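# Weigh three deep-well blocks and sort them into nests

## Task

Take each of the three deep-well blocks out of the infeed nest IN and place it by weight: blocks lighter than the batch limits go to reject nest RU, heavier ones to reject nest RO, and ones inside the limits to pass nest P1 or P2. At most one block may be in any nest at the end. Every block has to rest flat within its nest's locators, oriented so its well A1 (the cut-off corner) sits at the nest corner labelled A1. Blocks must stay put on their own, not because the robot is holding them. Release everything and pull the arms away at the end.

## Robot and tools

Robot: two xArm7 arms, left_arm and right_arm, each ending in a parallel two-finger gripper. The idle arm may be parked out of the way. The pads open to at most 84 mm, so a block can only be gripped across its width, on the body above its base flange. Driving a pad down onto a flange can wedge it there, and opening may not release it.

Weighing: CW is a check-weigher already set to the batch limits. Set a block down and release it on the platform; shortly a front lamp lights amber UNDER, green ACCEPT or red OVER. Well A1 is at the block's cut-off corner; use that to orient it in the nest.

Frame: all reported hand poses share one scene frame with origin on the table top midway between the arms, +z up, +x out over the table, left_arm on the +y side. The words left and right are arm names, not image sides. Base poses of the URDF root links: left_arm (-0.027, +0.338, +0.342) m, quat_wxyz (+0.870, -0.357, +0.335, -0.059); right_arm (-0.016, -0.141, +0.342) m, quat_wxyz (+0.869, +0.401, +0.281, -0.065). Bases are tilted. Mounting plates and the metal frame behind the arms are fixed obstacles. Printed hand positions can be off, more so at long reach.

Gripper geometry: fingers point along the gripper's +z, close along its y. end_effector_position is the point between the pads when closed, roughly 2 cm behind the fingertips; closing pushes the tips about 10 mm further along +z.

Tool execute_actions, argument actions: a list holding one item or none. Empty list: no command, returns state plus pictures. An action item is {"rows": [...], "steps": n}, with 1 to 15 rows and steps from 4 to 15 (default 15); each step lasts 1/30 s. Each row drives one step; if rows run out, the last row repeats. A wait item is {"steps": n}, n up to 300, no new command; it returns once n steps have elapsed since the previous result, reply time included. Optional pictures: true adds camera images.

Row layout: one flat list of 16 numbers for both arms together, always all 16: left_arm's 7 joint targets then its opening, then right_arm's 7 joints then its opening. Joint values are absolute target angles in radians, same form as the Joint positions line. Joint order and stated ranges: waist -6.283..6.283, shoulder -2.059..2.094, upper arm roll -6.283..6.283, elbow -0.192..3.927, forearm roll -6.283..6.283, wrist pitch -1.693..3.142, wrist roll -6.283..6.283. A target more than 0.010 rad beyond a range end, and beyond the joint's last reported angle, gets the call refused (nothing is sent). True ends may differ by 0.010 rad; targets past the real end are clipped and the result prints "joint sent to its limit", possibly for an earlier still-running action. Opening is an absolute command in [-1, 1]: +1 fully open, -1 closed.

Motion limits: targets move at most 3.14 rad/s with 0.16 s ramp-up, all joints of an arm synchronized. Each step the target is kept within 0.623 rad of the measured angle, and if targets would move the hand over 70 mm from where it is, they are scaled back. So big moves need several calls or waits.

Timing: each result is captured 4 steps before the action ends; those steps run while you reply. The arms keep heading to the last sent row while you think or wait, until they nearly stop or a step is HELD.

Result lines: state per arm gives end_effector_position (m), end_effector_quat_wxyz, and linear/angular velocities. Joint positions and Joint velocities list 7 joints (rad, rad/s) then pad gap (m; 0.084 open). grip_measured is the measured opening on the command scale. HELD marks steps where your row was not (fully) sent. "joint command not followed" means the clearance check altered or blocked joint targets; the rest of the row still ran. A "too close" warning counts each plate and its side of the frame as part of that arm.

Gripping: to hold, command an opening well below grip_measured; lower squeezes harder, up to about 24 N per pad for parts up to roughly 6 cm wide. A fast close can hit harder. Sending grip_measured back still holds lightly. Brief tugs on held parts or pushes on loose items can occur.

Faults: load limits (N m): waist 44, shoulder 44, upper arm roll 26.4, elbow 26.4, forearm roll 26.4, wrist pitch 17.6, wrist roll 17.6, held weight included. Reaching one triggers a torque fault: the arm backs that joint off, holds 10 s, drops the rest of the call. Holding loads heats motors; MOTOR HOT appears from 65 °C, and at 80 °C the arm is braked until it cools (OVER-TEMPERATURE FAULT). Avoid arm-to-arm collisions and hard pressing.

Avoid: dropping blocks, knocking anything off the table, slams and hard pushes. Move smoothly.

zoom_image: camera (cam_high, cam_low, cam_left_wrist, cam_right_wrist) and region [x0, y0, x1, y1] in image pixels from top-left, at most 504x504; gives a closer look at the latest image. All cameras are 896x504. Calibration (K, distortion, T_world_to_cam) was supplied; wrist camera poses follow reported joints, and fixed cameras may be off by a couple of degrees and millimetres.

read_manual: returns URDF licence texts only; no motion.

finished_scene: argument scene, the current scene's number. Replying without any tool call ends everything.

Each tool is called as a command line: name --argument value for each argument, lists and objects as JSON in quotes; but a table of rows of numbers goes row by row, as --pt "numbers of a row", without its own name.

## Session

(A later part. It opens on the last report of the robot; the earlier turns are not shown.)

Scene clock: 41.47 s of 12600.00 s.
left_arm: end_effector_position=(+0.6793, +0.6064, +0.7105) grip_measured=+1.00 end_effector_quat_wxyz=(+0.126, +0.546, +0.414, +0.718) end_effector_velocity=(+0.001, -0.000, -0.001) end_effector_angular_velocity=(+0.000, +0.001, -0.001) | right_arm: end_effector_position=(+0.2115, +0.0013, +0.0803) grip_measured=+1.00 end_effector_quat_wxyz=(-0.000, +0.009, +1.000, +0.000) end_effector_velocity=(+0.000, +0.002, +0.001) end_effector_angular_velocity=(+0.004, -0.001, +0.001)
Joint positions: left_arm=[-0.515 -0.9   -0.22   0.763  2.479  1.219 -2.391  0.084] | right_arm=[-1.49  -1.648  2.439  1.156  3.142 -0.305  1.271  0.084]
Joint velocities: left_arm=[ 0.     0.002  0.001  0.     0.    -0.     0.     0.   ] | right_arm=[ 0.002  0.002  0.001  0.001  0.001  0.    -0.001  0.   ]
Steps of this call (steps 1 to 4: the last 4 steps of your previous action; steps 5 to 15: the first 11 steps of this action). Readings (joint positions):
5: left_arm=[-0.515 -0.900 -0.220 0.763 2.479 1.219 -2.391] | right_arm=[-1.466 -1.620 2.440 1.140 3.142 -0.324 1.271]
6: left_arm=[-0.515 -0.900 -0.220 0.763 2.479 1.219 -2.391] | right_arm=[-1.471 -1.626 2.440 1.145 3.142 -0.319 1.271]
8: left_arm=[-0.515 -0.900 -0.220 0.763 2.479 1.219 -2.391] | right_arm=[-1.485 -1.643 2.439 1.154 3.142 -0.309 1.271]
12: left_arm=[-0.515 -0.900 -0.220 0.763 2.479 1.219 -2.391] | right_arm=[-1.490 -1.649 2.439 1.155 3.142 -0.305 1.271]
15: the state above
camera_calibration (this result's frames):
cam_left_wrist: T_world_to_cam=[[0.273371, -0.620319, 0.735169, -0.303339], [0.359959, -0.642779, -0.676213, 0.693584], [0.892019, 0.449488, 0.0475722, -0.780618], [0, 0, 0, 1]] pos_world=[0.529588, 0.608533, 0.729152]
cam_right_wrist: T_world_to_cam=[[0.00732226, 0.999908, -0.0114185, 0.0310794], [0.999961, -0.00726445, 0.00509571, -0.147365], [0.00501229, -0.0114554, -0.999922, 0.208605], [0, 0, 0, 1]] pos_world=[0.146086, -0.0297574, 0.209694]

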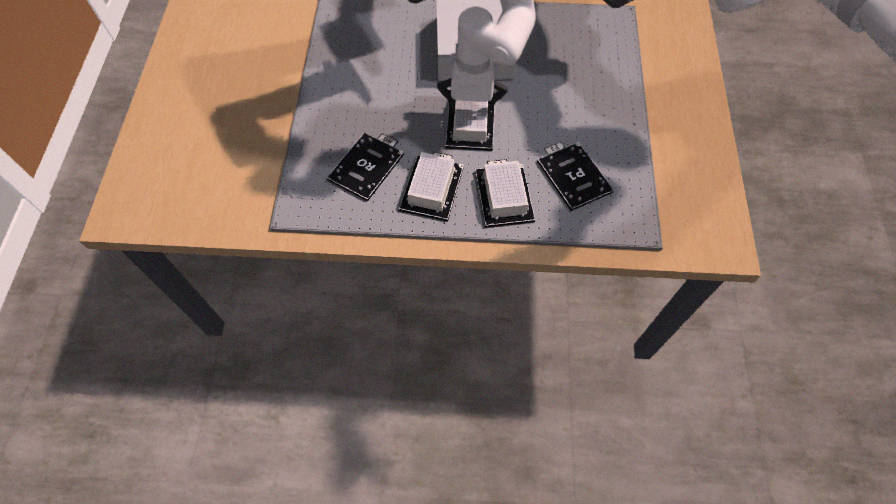

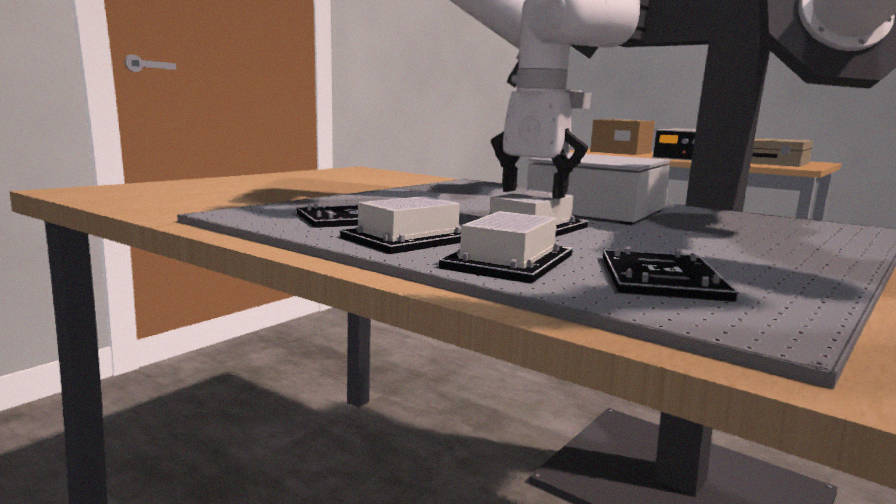

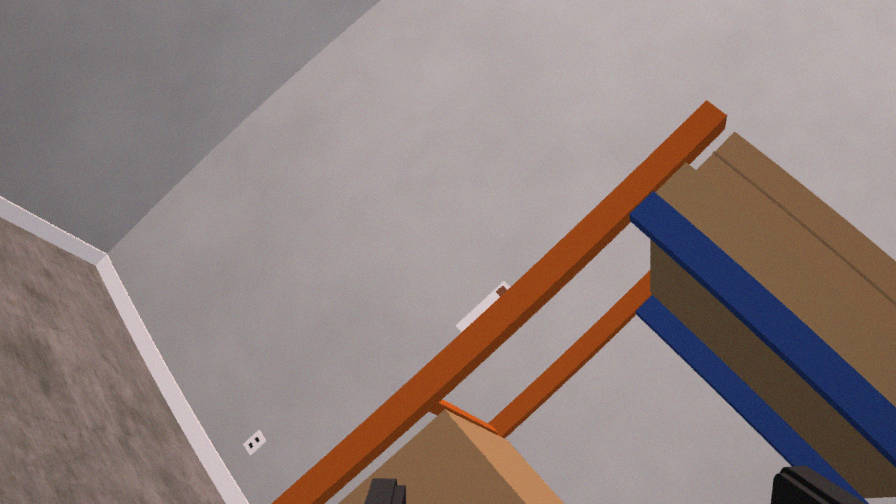

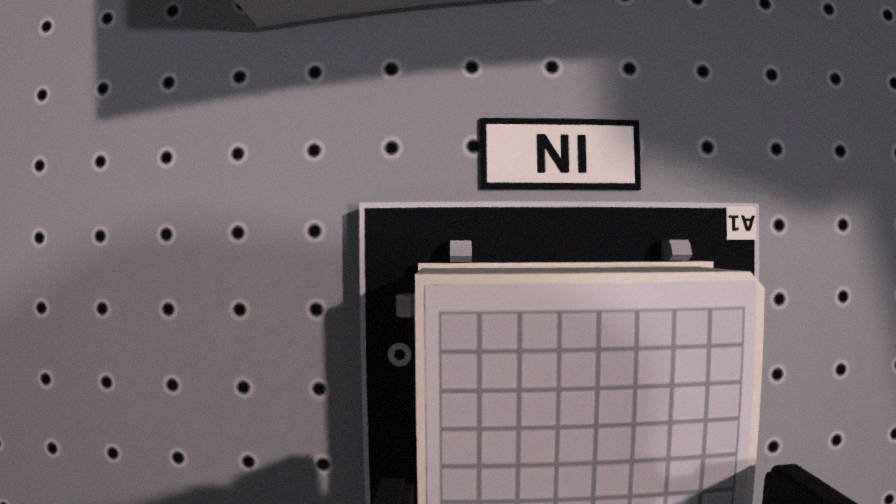

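execute_actions --actions '[{"rows":[[-0.515,-0.9,-0.22,0.763,2.479,1.219,-2.391,1,-1.4977,-1.6576,2.4385,1.161,3.1416,-0.2991,1.267,1],[-0.515,-0.9,-0.22,0.763,2.479,1.219,-2.391,1,-1.4977,-1.6576,2.4385,1.161,3.1416,-0.2991,1.267,1],[-0.515,-0.9,-0.22,0.763,2.479,1.219,-2.391,1,-1.5058,-1.6672,2.4377,1.1676,3.1416,-0.2932,1.267,1],[-0.515,-0.9,-0.22,0.763,2.479,1.219,-2.391,1,-1.5058,-1.6672,2.4377,1.1676,3.1416,-0.2932,1.267,1],[-0.515,-0.9,-0.22,0.763,2.479,1.219,-2.391,1,-1.5138,-1.6768,2.4369,1.1742,3.1416,-0.2873,1.267,1],[-0.515,-0.9,-0.22,0.763,2.479,1.219,-2.391,1,-1.5138,-1.6768,2.4369,1.1742,3.1416,-0.2873,1.267,1],[-0.515,-0.9,-0.22,0.763,2.479,1.219,-2.391,1,-1.5219,-1.6864,2.436,1.1809,3.1416,-0.2815,1.267,1],[-0.515,-0.9,-0.22,0.763,2.479,1.219,-2.391,1,-1.5219,-1.6864,2.436,1.1809,3.1416,-0.2815,1.267,1],[-0.515,-0.9,-0.22,0.763,2.479,1.219,-2.391,1,-1.53,-1.696,2.4352,1.1875,3.1416,-0.2756,1.267,1]],"steps":15}]'

execute_actions --actions '[{"rows":[[-0.515,-0.9,-0.22,0.763,2.479,1.219,-2.391,1,-1.53,-1.696,2.4352,1.1875,3.1416,-0.2756,1.267,0.3]],"steps":10}]'

execute_actions --actions '[{"rows":[[-0.515,-0.9,-0.22,0.763,2.479,1.219,-2.391,1,-1.4977,-1.6576,2.4385,1.161,3.1416,-0.2991,1.267,0.3]],"steps":10}]' --pictures true

Scene clock: 42.40 s of 12600.00 s.
left_arm: end_effector_position=(+0.6793, +0.6064, +0.7105) grip_measured=+1.00 end_effector_quat_wxyz=(+0.126, +0.546, +0.414, +0.718) end_effector_velocity=(-0.000, +0.000, -0.000) end_effector_angular_velocity=(-0.000, -0.000, -0.000) | right_arm: end_effector_position=(+0.2112, +0.0008, +0.0606) grip_measured=+1.00 end_effector_quat_wxyz=(-0.000, +0.007, +1.000, -0.000) end_effector_velocity=(-0.004, -0.002, -0.046) end_effector_angular_velocity=(-0.000, +0.005, +0.003)
Joint positions: left_arm=[-0.515 -0.9   -0.22   0.763  2.479  1.219 -2.391  0.084] | right_arm=[-1.527 -1.692  2.436  1.185  3.142 -0.278  1.267  0.084]
Joint velocities: left_arm=[-0.    -0.001  0.    -0.     0.    -0.001 -0.     0.   ] | right_arm=[-0.086 -0.1   -0.005  0.063  0.002  0.067 -0.002  0.   ]
Steps of this call (steps 1 to 4: the last 4 steps of your previous action; steps 5 to 15: the robot went on to your last target; steps 16 to 17: nothing new was sent; steps 18 to 28: the first 11 steps of this action). Readings (joint positions):
18: left_arm=[-0.515 -0.900 -0.220 0.763 2.479 1.219 -2.391] | right_arm=[-1.490 -1.649 2.439 1.156 3.142 -0.305 1.271]
19: left_arm=[-0.515 -0.900 -0.220 0.763 2.479 1.219 -2.391] | right_arm=[-1.492 -1.651 2.439 1.158 3.142 -0.303 1.269]
21: left_arm=[-0.515 -0.900 -0.220 0.763 2.479 1.219 -2.391] | right_arm=[-1.499 -1.659 2.438 1.163 3.142 -0.298 1.268]
25: left_arm=[-0.515 -0.900 -0.220 0.763 2.479 1.219 -2.391] | right_arm=[-1.515 -1.678 2.437 1.175 3.142 -0.286 1.267]
28: the state above

Scene clock: 42.73 s of 12600.00 s.
left_arm: end_effector_position=(+0.6793, +0.6064, +0.7105) grip_measured=+1.00 end_effector_quat_wxyz=(+0.126, +0.546, +0.414, +0.718) end_effector_velocity=(+0.000, +0.000, -0.000) end_effector_angular_velocity=(+0.000, +0.001, +0.001) | right_arm: end_effector_position=(+0.2113, +0.0013, +0.0591) grip_measured=+0.96 end_effector_quat_wxyz=(-0.000, +0.007, +1.000, +0.000) end_effector_velocity=(+0.000, -0.000, +0.000) end_effector_angular_velocity=(-0.001, -0.001, -0.000)
Joint positions: left_arm=[-0.515 -0.9   -0.22   0.763  2.479  1.219 -2.391  0.084] | right_arm=[-1.53  -1.696  2.435  1.188  3.142 -0.275  1.267  0.083]
Joint velocities: left_arm=[ 0.     0.     0.    -0.     0.     0.001  0.     0.   ] | right_arm=[ 0.001 -0.    -0.001 -0.     0.001 -0.001 -0.     0.   ]
Steps of this call (steps 1 to 4: the last 4 steps of your previous action; steps 5 to 10: the first 6 steps of this action). Readings (joint positions):
5: left_arm=[-0.515 -0.900 -0.220 0.763 2.479 1.219 -2.391] | right_arm=[-1.530 -1.696 2.436 1.188 3.142 -0.275 1.267]
6: left_arm=[-0.515 -0.900 -0.220 0.763 2.479 1.219 -2.391] | right_arm=[-1.530 -1.696 2.435 1.188 3.142 -0.275 1.267]
8: left_arm=[-0.515 -0.900 -0.220 0.763 2.479 1.219 -2.391] | right_arm=[-1.530 -1.696 2.435 1.188 3.142 -0.275 1.267]
10: the state above

Scene clock: 43.07 s of 12600.00 s.
left_arm: end_effector_position=(+0.6793, +0.6064, +0.7105) grip_measured=+1.00 end_effector_quat_wxyz=(+0.126, +0.546, +0.414, +0.718) end_effector_velocity=(+0.000, +0.000, -0.001) end_effector_angular_velocity=(-0.000, +0.001, +0.001) | right_arm: end_effector_position=(+0.2120, +0.0015, +0.0762) grip_measured=+0.96 end_effector_quat_wxyz=(+0.000, +0.008, +1.000, +0.001) end_effector_velocity=(-0.001, -0.009, +0.013) end_effector_angular_velocity=(-0.019, +0.005, -0.005)
Joint positions: left_arm=[-0.515 -0.9   -0.22   0.763  2.479  1.219 -2.391  0.084] | right_arm=[-1.498 -1.657  2.438  1.162  3.142 -0.299  1.267  0.083]
Joint velocities: left_arm=[ 0.    -0.     0.001 -0.    -0.     0.     0.     0.   ] | right_arm=[ 0.026  0.032 -0.001 -0.034  0.001 -0.027  0.001 -0.   ]
Steps of this call (steps 1 to 4: the last 4 steps of your previous action; steps 5 to 10: the first 6 steps of this action). Readings (joint positions):
5: left_arm=[-0.515 -0.900 -0.220 0.763 2.479 1.219 -2.391] | right_arm=[-1.529 -1.695 2.435 1.187 3.142 -0.276 1.267]
6: left_arm=[-0.515 -0.900 -0.220 0.763 2.479 1.219 -2.391] | right_arm=[-1.524 -1.688 2.436 1.182 3.142 -0.279 1.267]
8: left_arm=[-0.515 -0.900 -0.220 0.763 2.479 1.219 -2.391] | right_arm=[-1.504 -1.665 2.438 1.166 3.142 -0.294 1.267]
10: the state above
camera_calibration (this result's frames):
cam_left_wrist: T_world_to_cam=[[0.273371, -0.620319, 0.735169, -0.303339], [0.359959, -0.64278, -0.676213, 0.693584], [0.892019, 0.449488, 0.047572, -0.780618], [0, 0, 0, 1]] pos_world=[0.529588, 0.608533, 0.729152]
cam_right_wrist: T_world_to_cam=[[0.00404546, 0.99993, -0.0111008, 0.0315831], [0.999974, -0.00397973, 0.00593754, -0.147982], [0.00589294, -0.0111246, -0.999921, 0.20433], [0, 0, 0, 1]] pos_world=[0.146646, -0.0298968, 0.205543]

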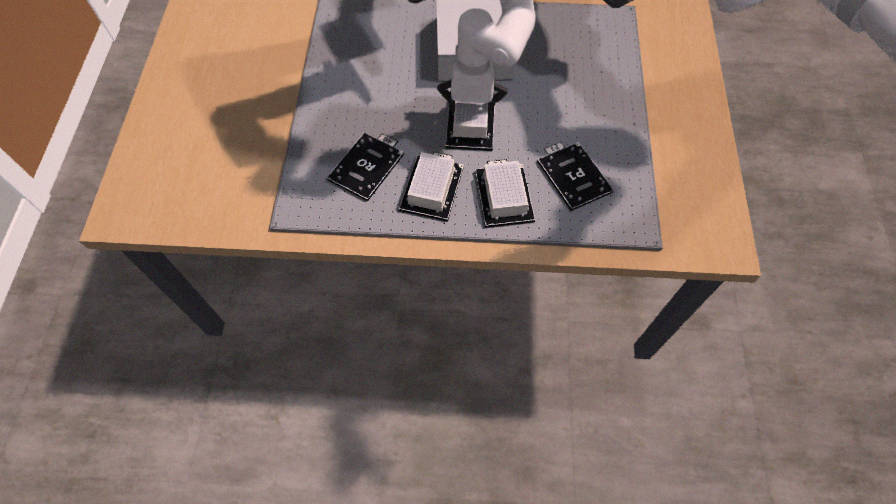

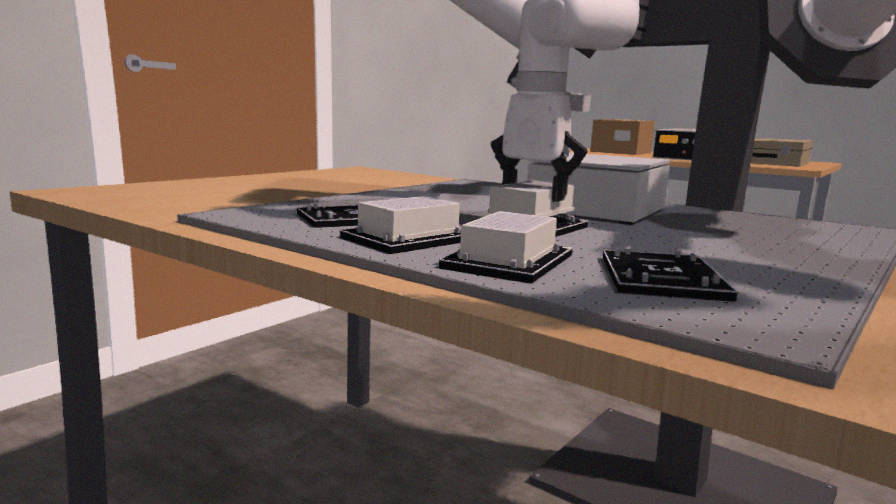

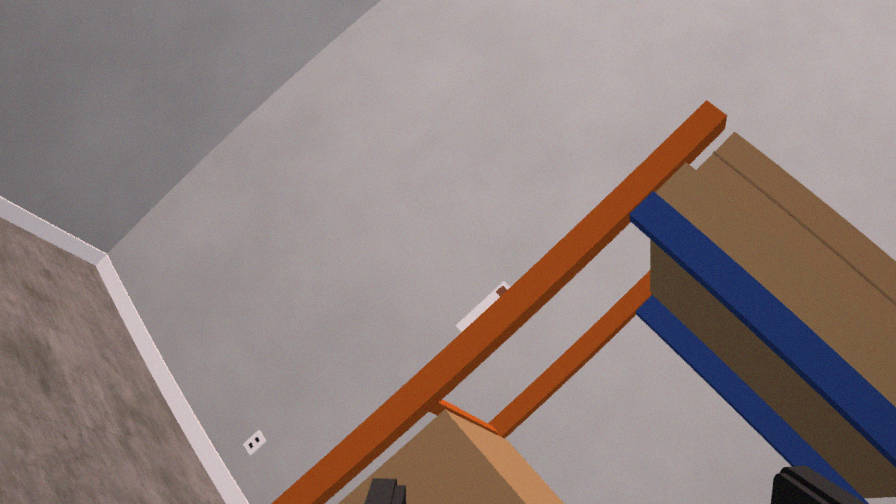

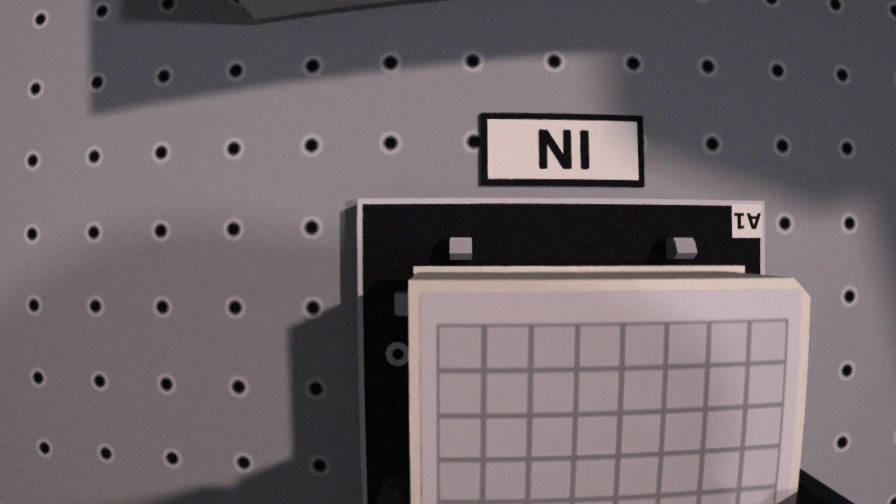

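execute_actions --actions '[{"rows":[[-0.515,-0.9,-0.22,0.763,2.479,1.219,-2.391,1,-1.277,-1.395,2.431,1.051,3.1416,-0.531,1.271,0.3]],"steps":13}]'

execute_actions --actions '[{"rows":[[-0.515,-0.9,-0.22,0.763,2.479,1.219,-2.391,1,-1.05,-1.45,2.5,1.2,3.1416,-0.62,1.483,0.3]],"steps":9}]'

execute_actions --actions '[{"rows":[[-0.515,-0.9,-0.22,0.763,2.479,1.219,-2.391,1,-1.0047,-1.6305,2.9647,1.26,3.1416,-0.6421,1.9,0.3]],"steps":15}]'

execute_actions --actions '[{"rows":[[-0.515,-0.9,-0.22,0.763,2.479,1.219,-2.391,1,-1.0047,-1.6305,2.9647,1.26,3.1416,-0.6421,1.9,0.3],[-0.515,-0.9,-0.22,0.763,2.479,1.219,-2.391,1,-1.0047,-1.6305,2.9647,1.26,3.1416,-0.6421,1.9,0.3],[-0.515,-0.9,-0.22,0.763,2.479,1.219,-2.391,1,-1.0047,-1.6305,2.9647,1.26,3.1416,-0.6421,1.9,0.3],[-0.515,-0.9,-0.22,0.763,2.479,1.219,-2.391,1,-1.025,-1.74,2.962,1.2825,3.1416,-0.553,1.9,0.3]],"steps":15}]'

execute_actions --actions '[{"rows":[[-0.515,-0.9,-0.22,0.763,2.479,1.219,-2.391,1,-1.0285,-1.761,2.9616,1.287,3.1416,-0.5365,1.9,0.3],[-0.515,-0.9,-0.22,0.763,2.479,1.219,-2.391,1,-1.0285,-1.761,2.9616,1.287,3.1416,-0.5365,1.9,0.3],[-0.515,-0.9,-0.22,0.763,2.479,1.219,-2.391,1,-1.0285,-1.761,2.9616,1.287,3.1416,-0.5365,1.9,0.3],[-0.515,-0.9,-0.22,0.763,2.479,1.219,-2.391,1,-1.0285,-1.761,2.9616,1.287,3.1416,-0.5365,1.9,0.3],[-0.515,-0.9,-0.22,0.763,2.479,1.219,-2.391,1,-1.0312,-1.7755,2.9613,1.2904,3.1416,-0.525,1.9,0.3]],"steps":14}]'

execute_actions --actions '[{"rows":[[-0.515,-0.9,-0.22,0.763,2.479,1.219,-2.391,1,-1.0312,-1.7755,2.9613,1.2904,3.1416,-0.525,1.9,1]],"steps":10}]'

execute_actions --actions '[{"steps":35}]' --pictures true

Scene clock: 43.97 s of 12600.00 s.
left_arm: end_effector_position=(+0.6793, +0.6064, +0.7105) grip_measured=+1.00 end_effector_quat_wxyz=(+0.126, +0.546, +0.414, +0.718) end_effector_velocity=(+0.000, -0.000, +0.001) end_effector_angular_velocity=(+0.000, -0.001, -0.001) | right_arm: end_effector_position=(+0.2131, +0.0066, +0.1954) grip_measured=+0.96 end_effector_quat_wxyz=(+0.001, +0.010, +1.000, +0.006) end_effector_velocity=(-0.037, +0.005, +0.265) end_effector_angular_velocity=(+0.093, +0.022, +0.055)
Joint positions: left_arm=[-0.515 -0.9   -0.22   0.763  2.479  1.219 -2.391  0.084] | right_arm=[-1.29  -1.411  2.431  1.064  3.142 -0.512  1.271  0.083]
Joint velocities: left_arm=[ 0.     0.    -0.001  0.001  0.    -0.001  0.     0.   ] | right_arm=[ 0.48   0.562  0.004 -0.2    0.004 -0.453  0.006  0.   ]
Steps of this call (steps 1 to 4: the last 4 steps of your previous action; steps 5 to 15: the robot went on to your last target; steps 16 to 18: nothing new was sent; steps 19 to 27: the first 9 steps of this action). Readings (joint positions):
19: left_arm=[-0.515 -0.900 -0.220 0.763 2.479 1.219 -2.391] | right_arm=[-1.497 -1.657 2.438 1.161 3.142 -0.300 1.267]
20: left_arm=[-0.515 -0.900 -0.220 0.763 2.479 1.219 -2.391] | right_arm=[-1.491 -1.649 2.439 1.155 3.142 -0.309 1.267]
22: left_arm=[-0.515 -0.900 -0.220 0.763 2.479 1.219 -2.391] | right_arm=[-1.440 -1.589 2.437 1.123 3.142 -0.367 1.268]
26: left_arm=[-0.515 -0.900 -0.220 0.763 2.479 1.219 -2.391] | right_arm=[-1.311 -1.435 2.431 1.073 3.141 -0.492 1.270]
27: the state above

Scene clock: 44.27 s of 12600.00 s.
left_arm: end_effector_position=(+0.6793, +0.6064, +0.7105) grip_measured=+1.00 end_effector_quat_wxyz=(+0.126, +0.546, +0.414, +0.718) end_effector_velocity=(-0.000, -0.001, +0.000) end_effector_angular_velocity=(+0.001, -0.001, -0.000) | right_arm: end_effector_position=(+0.2031, +0.0403, +0.2339) grip_measured=+0.96 end_effector_quat_wxyz=(+0.038, +0.015, +0.999, +0.027) end_effector_velocity=(-0.168, +0.531, +0.433) end_effector_angular_velocity=(+0.935, -0.817, +0.122)
Joint positions: left_arm=[-0.515 -0.9   -0.22   0.763  2.479  1.219 -2.391  0.084] | right_arm=[-1.169 -1.428  2.463  1.123  3.141 -0.575  1.378  0.083]
Joint velocities: left_arm=[-0.    -0.    -0.001 -0.001 -0.     0.001  0.     0.   ] | right_arm=[ 1.239 -0.203  0.462  0.896  0.017 -0.408  1.002  0.   ]
Steps of this call (steps 1 to 4: the last 4 steps of your previous action; steps 5 to 9: the first 5 steps of this action). Readings (joint positions):
5: left_arm=[-0.515 -0.900 -0.220 0.763 2.479 1.219 -2.391] | right_arm=[-1.277 -1.397 2.431 1.050 3.142 -0.531 1.272]
6: left_arm=[-0.515 -0.900 -0.220 0.763 2.479 1.219 -2.391] | right_arm=[-1.271 -1.401 2.433 1.054 3.141 -0.535 1.282]
8: left_arm=[-0.515 -0.900 -0.220 0.763 2.479 1.219 -2.391] | right_arm=[-1.211 -1.420 2.448 1.093 3.141 -0.561 1.343]
9: the state above

Scene clock: 44.77 s of 12600.00 s.
left_arm: end_effector_position=(+0.6793, +0.6064, +0.7105) grip_measured=+1.00 end_effector_quat_wxyz=(+0.126, +0.546, +0.414, +0.718) end_effector_velocity=(+0.000, +0.001, -0.000) end_effector_angular_velocity=(-0.001, +0.001, +0.001) | right_arm: end_effector_position=(+0.0255, +0.0657, +0.2252) grip_measured=+0.96 end_effector_quat_wxyz=(+0.020, +0.001, +1.000, +0.022) end_effector_velocity=(-0.519, -0.155, -0.148) end_effector_angular_velocity=(-0.380, +0.368, +0.060)
Joint positions: left_arm=[-0.515 -0.9   -0.22   0.763  2.479  1.219 -2.391  0.084] | right_arm=[-1.018 -1.583  2.841  1.242  3.142 -0.636  1.788  0.083]
Joint velocities: left_arm=[ 0.    -0.     0.001  0.    -0.    -0.     0.     0.   ] | right_arm=[ 0.121 -0.439  1.13   0.151  0.001 -0.057  1.007 -0.   ]
Steps of this call (steps 1 to 4: the last 4 steps of your previous action; steps 5 to 15: the first 11 steps of this action). Readings (joint positions):
5: left_arm=[-0.515 -0.900 -0.220 0.763 2.479 1.219 -2.391] | right_arm=[-1.048 -1.448 2.507 1.203 3.143 -0.617 1.479]
6: left_arm=[-0.515 -0.900 -0.220 0.763 2.479 1.219 -2.391] | right_arm=[-1.047 -1.452 2.512 1.203 3.142 -0.619 1.491]
8: left_arm=[-0.515 -0.900 -0.220 0.763 2.479 1.219 -2.391] | right_arm=[-1.046 -1.475 2.565 1.210 3.140 -0.623 1.550]
12: left_arm=[-0.515 -0.900 -0.220 0.763 2.479 1.219 -2.391] | right_arm=[-1.029 -1.540 2.731 1.228 3.142 -0.630 1.687]
15: the state above

Scene clock: 45.27 s of 12600.00 s.
left_arm: end_effector_position=(+0.6793, +0.6064, +0.7105) grip_measured=+1.00 end_effector_quat_wxyz=(+0.126, +0.546, +0.414, +0.718) end_effector_velocity=(+0.000, -0.000, +0.000) end_effector_angular_velocity=(+0.000, -0.000, +0.001) | right_arm: end_effector_position=(-0.0286, +0.0415, +0.1598) grip_measured=+0.96 end_effector_quat_wxyz=(+0.002, +0.001, +1.000, -0.006) end_effector_velocity=(-0.019, +0.046, +0.019) end_effector_angular_velocity=(+0.117, +0.039, +0.005)
Joint positions: left_arm=[-0.515 -0.9   -0.22   0.763  2.479  1.219 -2.391  0.084] | right_arm=[-1.026 -1.745  2.961  1.276  3.142 -0.554  1.9    0.083]
Joint velocities: left_arm=[-0.     0.001 -0.     0.     0.     0.001  0.     0.   ] | right_arm=[0.011 0.025 0.007 0.066 0.002 0.031 0.001 0.   ]
Steps of this call (steps 1 to 4: the last 4 steps of your previous action; steps 5 to 15: the first 11 steps of this action). Readings (joint positions):
5: left_arm=[-0.515 -0.900 -0.220 0.763 2.479 1.219 -2.391] | right_arm=[-1.003 -1.631 2.966 1.257 3.143 -0.642 1.894]
6: left_arm=[-0.515 -0.900 -0.220 0.763 2.479 1.219 -2.391] | right_arm=[-1.004 -1.631 2.966 1.258 3.142 -0.642 1.897]
8: left_arm=[-0.515 -0.900 -0.220 0.763 2.479 1.219 -2.391] | right_arm=[-1.006 -1.630 2.961 1.260 3.141 -0.641 1.899]
12: left_arm=[-0.515 -0.900 -0.220 0.763 2.479 1.219 -2.391] | right_arm=[-1.023 -1.718 2.959 1.280 3.141 -0.569 1.900]
15: the state above

Scene clock: 45.73 s of 12600.00 s.
left_arm: end_effector_position=(+0.6793, +0.6064, +0.7105) grip_measured=+1.00 end_effector_quat_wxyz=(+0.126, +0.546, +0.414, +0.718) end_effector_velocity=(+0.000, -0.000, -0.001) end_effector_angular_velocity=(+0.000, +0.001, -0.001) | right_arm: end_effector_position=(-0.0303, +0.0447, +0.1471) grip_measured=+0.96 end_effector_quat_wxyz=(-0.000, +0.000, +1.000, -0.001) end_effector_velocity=(-0.002, +0.005, -0.002) end_effector_angular_velocity=(+0.014, +0.004, -0.002)
Joint positions: left_arm=[-0.515 -0.9   -0.22   0.763  2.479  1.219 -2.391  0.084] | right_arm=[-1.031 -1.776  2.961  1.29   3.142 -0.526  1.9    0.083]
Joint velocities: left_arm=[ 0.     0.     0.001 -0.    -0.    -0.001  0.     0.   ] | right_arm=[-0.    -0.006 -0.001  0.009  0.001  0.011  0.001  0.   ]
Steps of this call (steps 1 to 4: the last 4 steps of your previous action; steps 5 to 14: the first 10 steps of this action). Readings (joint positions):
5: left_arm=[-0.515 -0.900 -0.220 0.763 2.479 1.219 -2.391] | right_arm=[-1.025 -1.739 2.961 1.284 3.142 -0.552 1.900]
6: left_arm=[-0.515 -0.900 -0.220 0.763 2.479 1.219 -2.391] | right_arm=[-1.026 -1.743 2.961 1.286 3.142 -0.548 1.900]
8: left_arm=[-0.515 -0.900 -0.220 0.763 2.479 1.219 -2.391] | right_arm=[-1.028 -1.756 2.961 1.287 3.142 -0.540 1.900]
12: left_arm=[-0.515 -0.900 -0.220 0.763 2.479 1.219 -2.391] | right_arm=[-1.031 -1.773 2.961 1.289 3.142 -0.527 1.900]
14: the state above

Scene clock: 46.07 s of 12600.00 s.
left_arm: end_effector_position=(+0.6793, +0.6064, +0.7105) grip_measured=+1.00 end_effector_quat_wxyz=(+0.126, +0.546, +0.414, +0.718) end_effector_velocity=(-0.000, +0.001, -0.000) end_effector_angular_velocity=(+0.000, -0.000, +0.002) | right_arm: end_effector_position=(-0.0305, +0.0455, +0.1475) grip_measured=+1.00 end_effector_quat_wxyz=(-0.000, +0.000, +1.000, +0.000) end_effector_velocity=(+0.000, +0.002, +0.001) end_effector_angular_velocity=(+0.004, +0.000, -0.002)
Joint positions: left_arm=[-0.515 -0.9   -0.22   0.763  2.479  1.219 -2.391  0.084] | right_arm=[-1.031 -1.775  2.961  1.291  3.142 -0.525  1.9    0.084]
Joint velocities: left_arm=[-0.    -0.001 -0.    -0.001 -0.     0.002  0.     0.   ] | right_arm=[ 0.001  0.001 -0.002  0.002  0.001  0.001  0.     0.003]
Steps of this call (steps 1 to 4: the last 4 steps of your previous action; steps 5 to 10: the first 6 steps of this action). Readings (joint positions):
5: left_arm=[-0.515 -0.900 -0.220 0.763 2.479 1.219 -2.391] | right_arm=[-1.031 -1.775 2.961 1.291 3.142 -0.525 1.900]
6: left_arm=[-0.515 -0.900 -0.220 0.763 2.479 1.219 -2.391] | right_arm=[-1.031 -1.775 2.961 1.291 3.142 -0.525 1.900]
8: left_arm=[-0.515 -0.900 -0.220 0.763 2.479 1.219 -2.391] | right_arm=[-1.031 -1.775 2.961 1.291 3.142 -0.525 1.900]
10: the state above

Scene clock: 47.23 s of 12600.00 s.
left_arm: end_effector_position=(+0.6793, +0.6064, +0.7105) grip_measured=+1.00 end_effector_quat_wxyz=(+0.126, +0.546, +0.414, +0.718) end_effector_velocity=(-0.000, +0.000, -0.000) end_effector_angular_velocity=(+0.000, +0.000, +0.002) | right_arm: end_effector_position=(-0.0305, +0.0453, +0.1473) grip_measured=+1.00 end_effector_quat_wxyz=(-0.000, +0.000, +1.000, +0.000) end_effector_velocity=(-0.000, -0.000, +0.000) end_effector_angular_velocity=(-0.001, +0.000, -0.000)
Joint positions: left_arm=[-0.515 -0.9   -0.22   0.763  2.479  1.219 -2.391  0.084] | right_arm=[-1.031 -1.775  2.961  1.29   3.142 -0.525  1.9    0.084]
Joint velocities: left_arm=[ 0.    -0.    -0.    -0.001  0.     0.002 -0.     0.   ] | right_arm=[-0.    -0.     0.     0.     0.001 -0.001 -0.    -0.   ]
Kept back: nothing.
Steps of this call (steps 1 to 4: the last 4 steps of your previous action; steps 5 to 15: the robot went on to your last target; steps 16 to 35: nothing new was sent). Readings (joint positions):
1: left_arm=[-0.515 -0.900 -0.220 0.763 2.479 1.219 -2.391] | right_arm=[-1.031 -1.775 2.961 1.291 3.142 -0.525 1.900]
2: left_arm=[-0.515 -0.900 -0.220 0.763 2.479 1.219 -2.391] | right_arm=[-1.031 -1.775 2.961 1.291 3.142 -0.525 1.900]
4: left_arm=[-0.515 -0.900 -0.220 0.763 2.479 1.219 -2.391] | right_arm=[-1.031 -1.775 2.961 1.291 3.142 -0.525 1.900]
8: left_arm=[-0.515 -0.900 -0.220 0.763 2.479 1.219 -2.391] | right_arm=[-1.031 -1.775 2.961 1.290 3.142 -0.525 1.900]
35: the state above
All arms were judged still, so your last target was given up. Only a new action makes them travel on or press farther. Fingers that are still opening or closing keep moving.
camera_calibration (this result's frames):
cam_left_wrist: T_world_to_cam=[[0.273371, -0.620319, 0.735169, -0.303339], [0.359959, -0.64278, -0.676213, 0.693584], [0.892019, 0.449488, 0.0475719, -0.780618], [0, 0, 0, 1]] pos_world=[0.529588, 0.608533, 0.729152]
cam_right_wrist: T_world_to_cam=[[-0.0113535, 0.999866, -0.0118145, -0.0108392], [0.999924, 0.0114105, 0.00476937, 0.0937301], [0.00490354, -0.0117595, -0.999919, 0.277316], [0, 0, 0, 1]] pos_world=[-0.0952058, 0.0130293, 0.276718]

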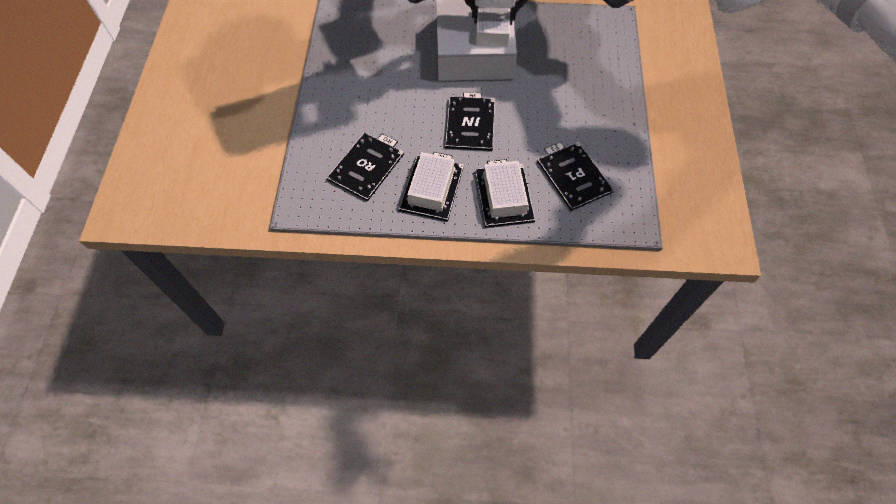

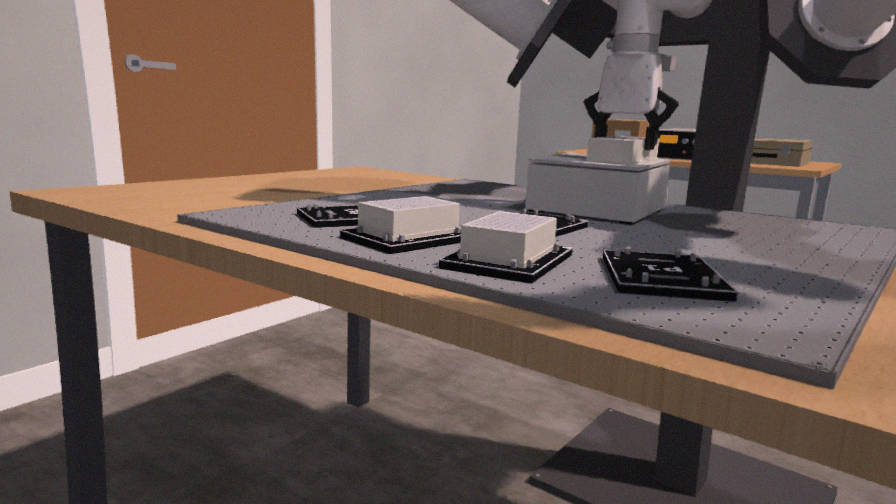

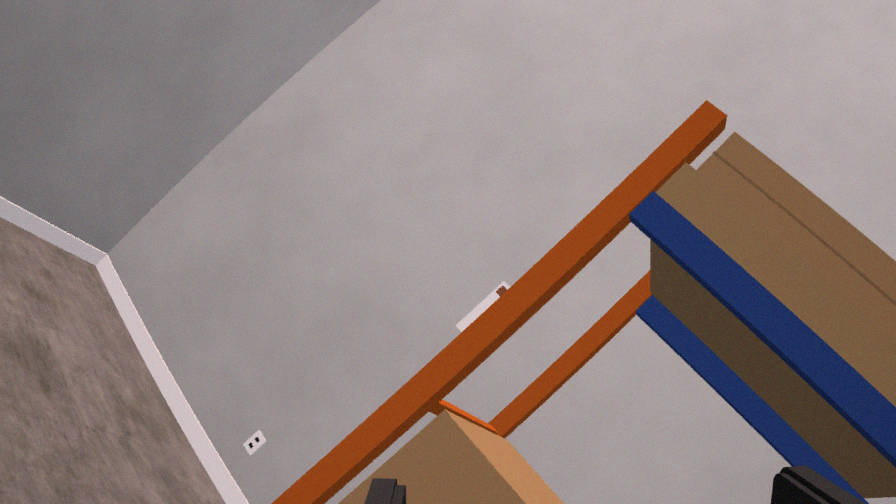

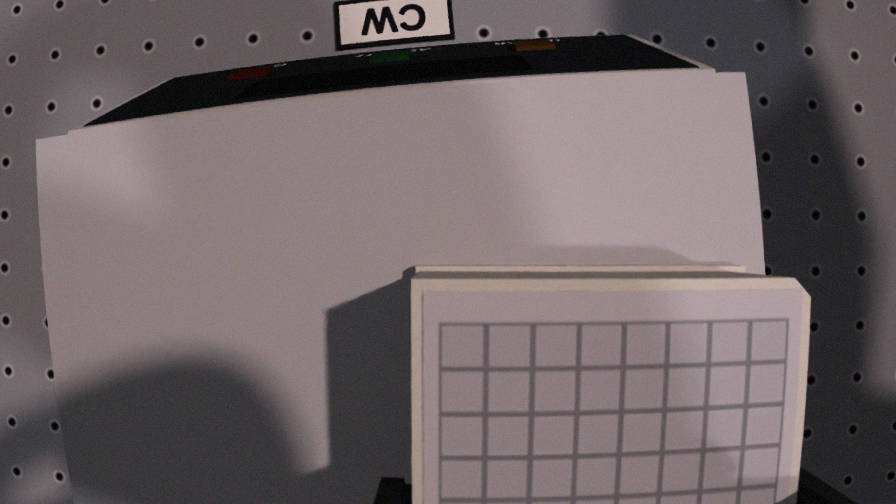

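execute_actions --actions '[{"rows":[[-0.515,-0.9,-0.22,0.763,2.479,1.219,-2.391,1,-1.0312,-1.7755,2.9613,1.292,3.1416,-0.5266,1.9,1]],"steps":10}]'

execute_actions --actions '[{"steps":35}]' --pictures true

Scene clock: 47.63 s of 12600.00 s.
left_arm: end_effector_position=(+0.6793, +0.6064, +0.7105) grip_measured=+1.00 end_effector_quat_wxyz=(+0.126, +0.546, +0.414, +0.718) end_effector_velocity=(+0.000, -0.000, -0.000) end_effector_angular_velocity=(+0.000, +0.001, -0.000) | right_arm: end_effector_position=(-0.0306, +0.0457, +0.1477) grip_measured=+1.00 end_effector_quat_wxyz=(-0.000, +0.000, +1.000, +0.000) end_effector_velocity=(-0.001, -0.001, +0.000) end_effector_angular_velocity=(-0.002, +0.001, +0.001)
Joint positions: left_arm=[-0.515 -0.9   -0.22   0.763  2.479  1.219 -2.391  0.084] | right_arm=[-1.031 -1.775  2.961  1.292  3.142 -0.527  1.9    0.084]
Joint velocities: left_arm=[ 0.     0.001  0.     0.    -0.     0.001  0.     0.   ] | right_arm=[-0.001 -0.     0.002  0.001 -0.001 -0.002  0.    -0.   ]
Steps of this call (steps 1 to 6: nothing new was sent; steps 7 to 12: the first 6 steps of this action). Readings (joint positions):
7: left_arm=[-0.515 -0.900 -0.220 0.763 2.479 1.219 -2.391] | right_arm=[-1.031 -1.776 2.961 1.290 3.142 -0.525 1.900]
8: left_arm=[-0.515 -0.900 -0.220 0.763 2.479 1.219 -2.391] | right_arm=[-1.031 -1.776 2.961 1.291 3.142 -0.526 1.900]
10: left_arm=[-0.515 -0.900 -0.220 0.763 2.479 1.219 -2.391] | right_arm=[-1.031 -1.775 2.961 1.292 3.142 -0.526 1.900]
12: the state above

Scene clock: 48.80 s of 12600.00 s.
left_arm: end_effector_position=(+0.6793, +0.6064, +0.7105) grip_measured=+1.00 end_effector_quat_wxyz=(+0.126, +0.546, +0.414, +0.718) end_effector_velocity=(+0.000, -0.000, +0.000) end_effector_angular_velocity=(+0.000, -0.000, +0.000) | right_arm: end_effector_position=(-0.0306, +0.0457, +0.1477) grip_measured=+1.00 end_effector_quat_wxyz=(-0.000, +0.000, +1.000, +0.000) end_effector_velocity=(+0.000, +0.000, -0.000) end_effector_angular_velocity=(+0.001, -0.000, +0.000)
Joint positions: left_arm=[-0.515 -0.9   -0.22   0.763  2.479  1.219 -2.391  0.084] | right_arm=[-1.031 -1.776  2.961  1.292  3.142 -0.527  1.9    0.084]
Joint velocities: left_arm=[ 0.     0.001 -0.     0.     0.     0.001 -0.     0.   ] | right_arm=[ 0.001 -0.    -0.     0.     0.     0.     0.    -0.   ]
Kept back: nothing.
Steps of this call (steps 1 to 4: the last 4 steps of your previous action; steps 5 to 15: the robot went on to your last target; steps 16 to 35: nothing new was sent). Readings (joint positions):
1: left_arm=[-0.515 -0.900 -0.220 0.763 2.479 1.219 -2.391] | right_arm=[-1.031 -1.775 2.961 1.292 3.142 -0.527 1.900]
2: left_arm=[-0.515 -0.900 -0.220 0.763 2.479 1.219 -2.391] | right_arm=[-1.031 -1.775 2.961 1.292 3.142 -0.527 1.900]
4: left_arm=[-0.515 -0.900 -0.220 0.763 2.479 1.219 -2.391] | right_arm=[-1.031 -1.776 2.961 1.292 3.142 -0.527 1.900]
8: left_arm=[-0.515 -0.900 -0.220 0.763 2.479 1.219 -2.391] | right_arm=[-1.031 -1.776 2.961 1.292 3.142 -0.527 1.900]
35: the state above
All arms were judged still, so your last target was given up. Only a new action makes them travel on or press farther. Fingers that are still opening or closing keep moving.
camera_calibration (this result's frames):
cam_left_wrist: T_world_to_cam=[[0.273371, -0.620319, 0.735169, -0.303339], [0.359959, -0.64278, -0.676213, 0.693584], [0.892019, 0.449487, 0.0475721, -0.780618], [0, 0, 0, 1]] pos_world=[0.529588, 0.608533, 0.729152]
cam_right_wrist: T_world_to_cam=[[-0.0113535, 0.999866, -0.0118149, -0.0112255], [0.999924, 0.0114105, 0.0047694, 0.0938566], [0.00490358, -0.0117599, -0.999919, 0.277703], [0, 0, 0, 1]] pos_world=[-0.0953386, 0.0134188, 0.277101]

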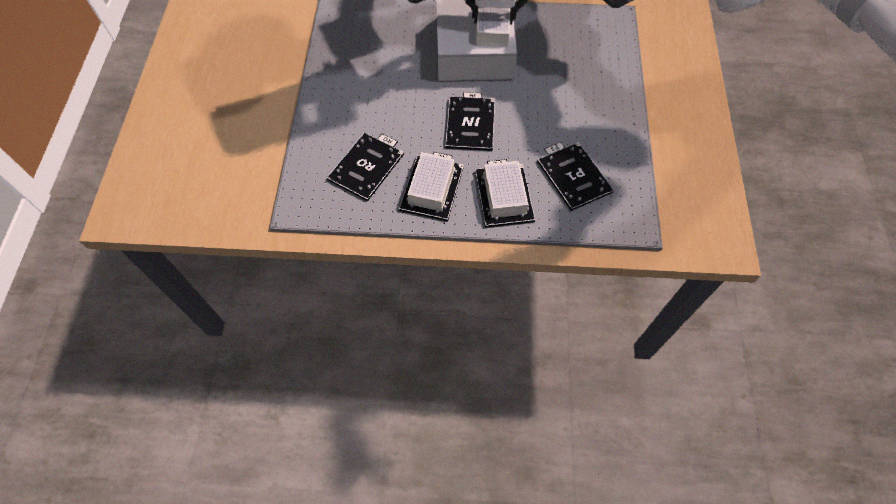

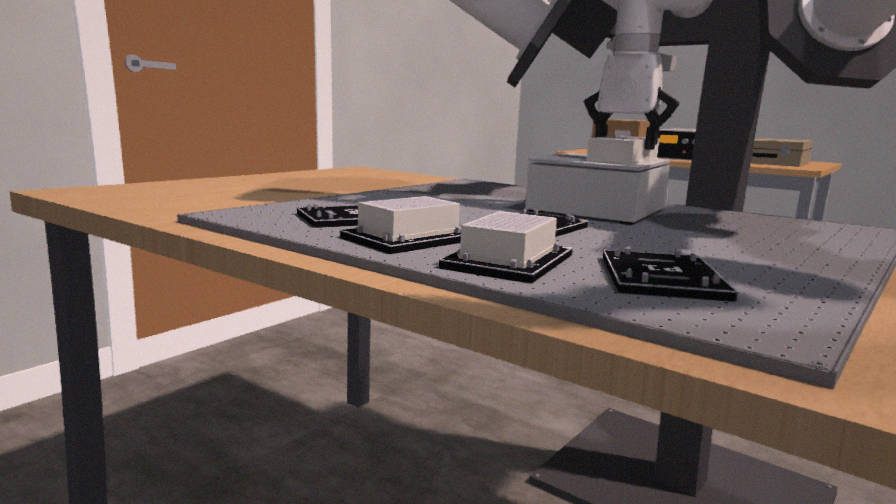

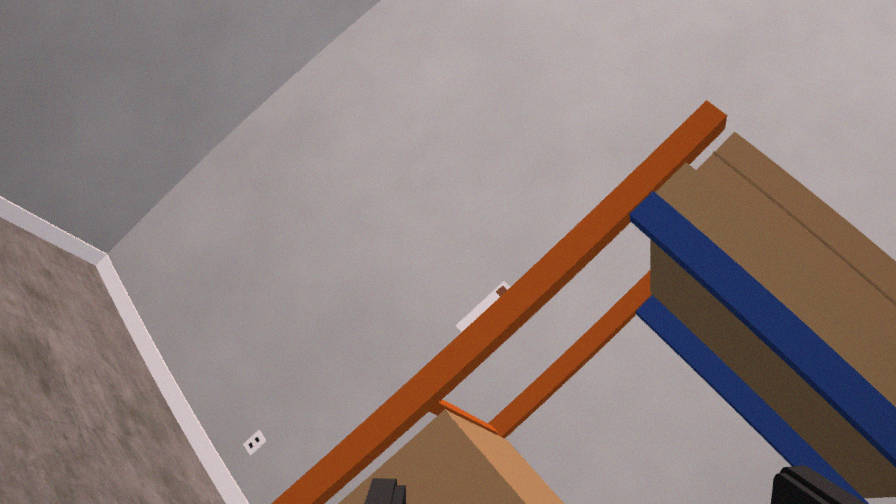

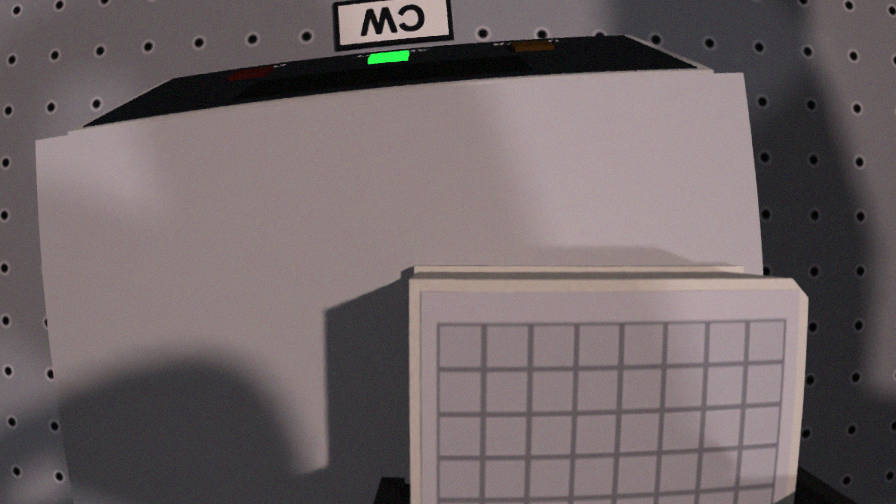

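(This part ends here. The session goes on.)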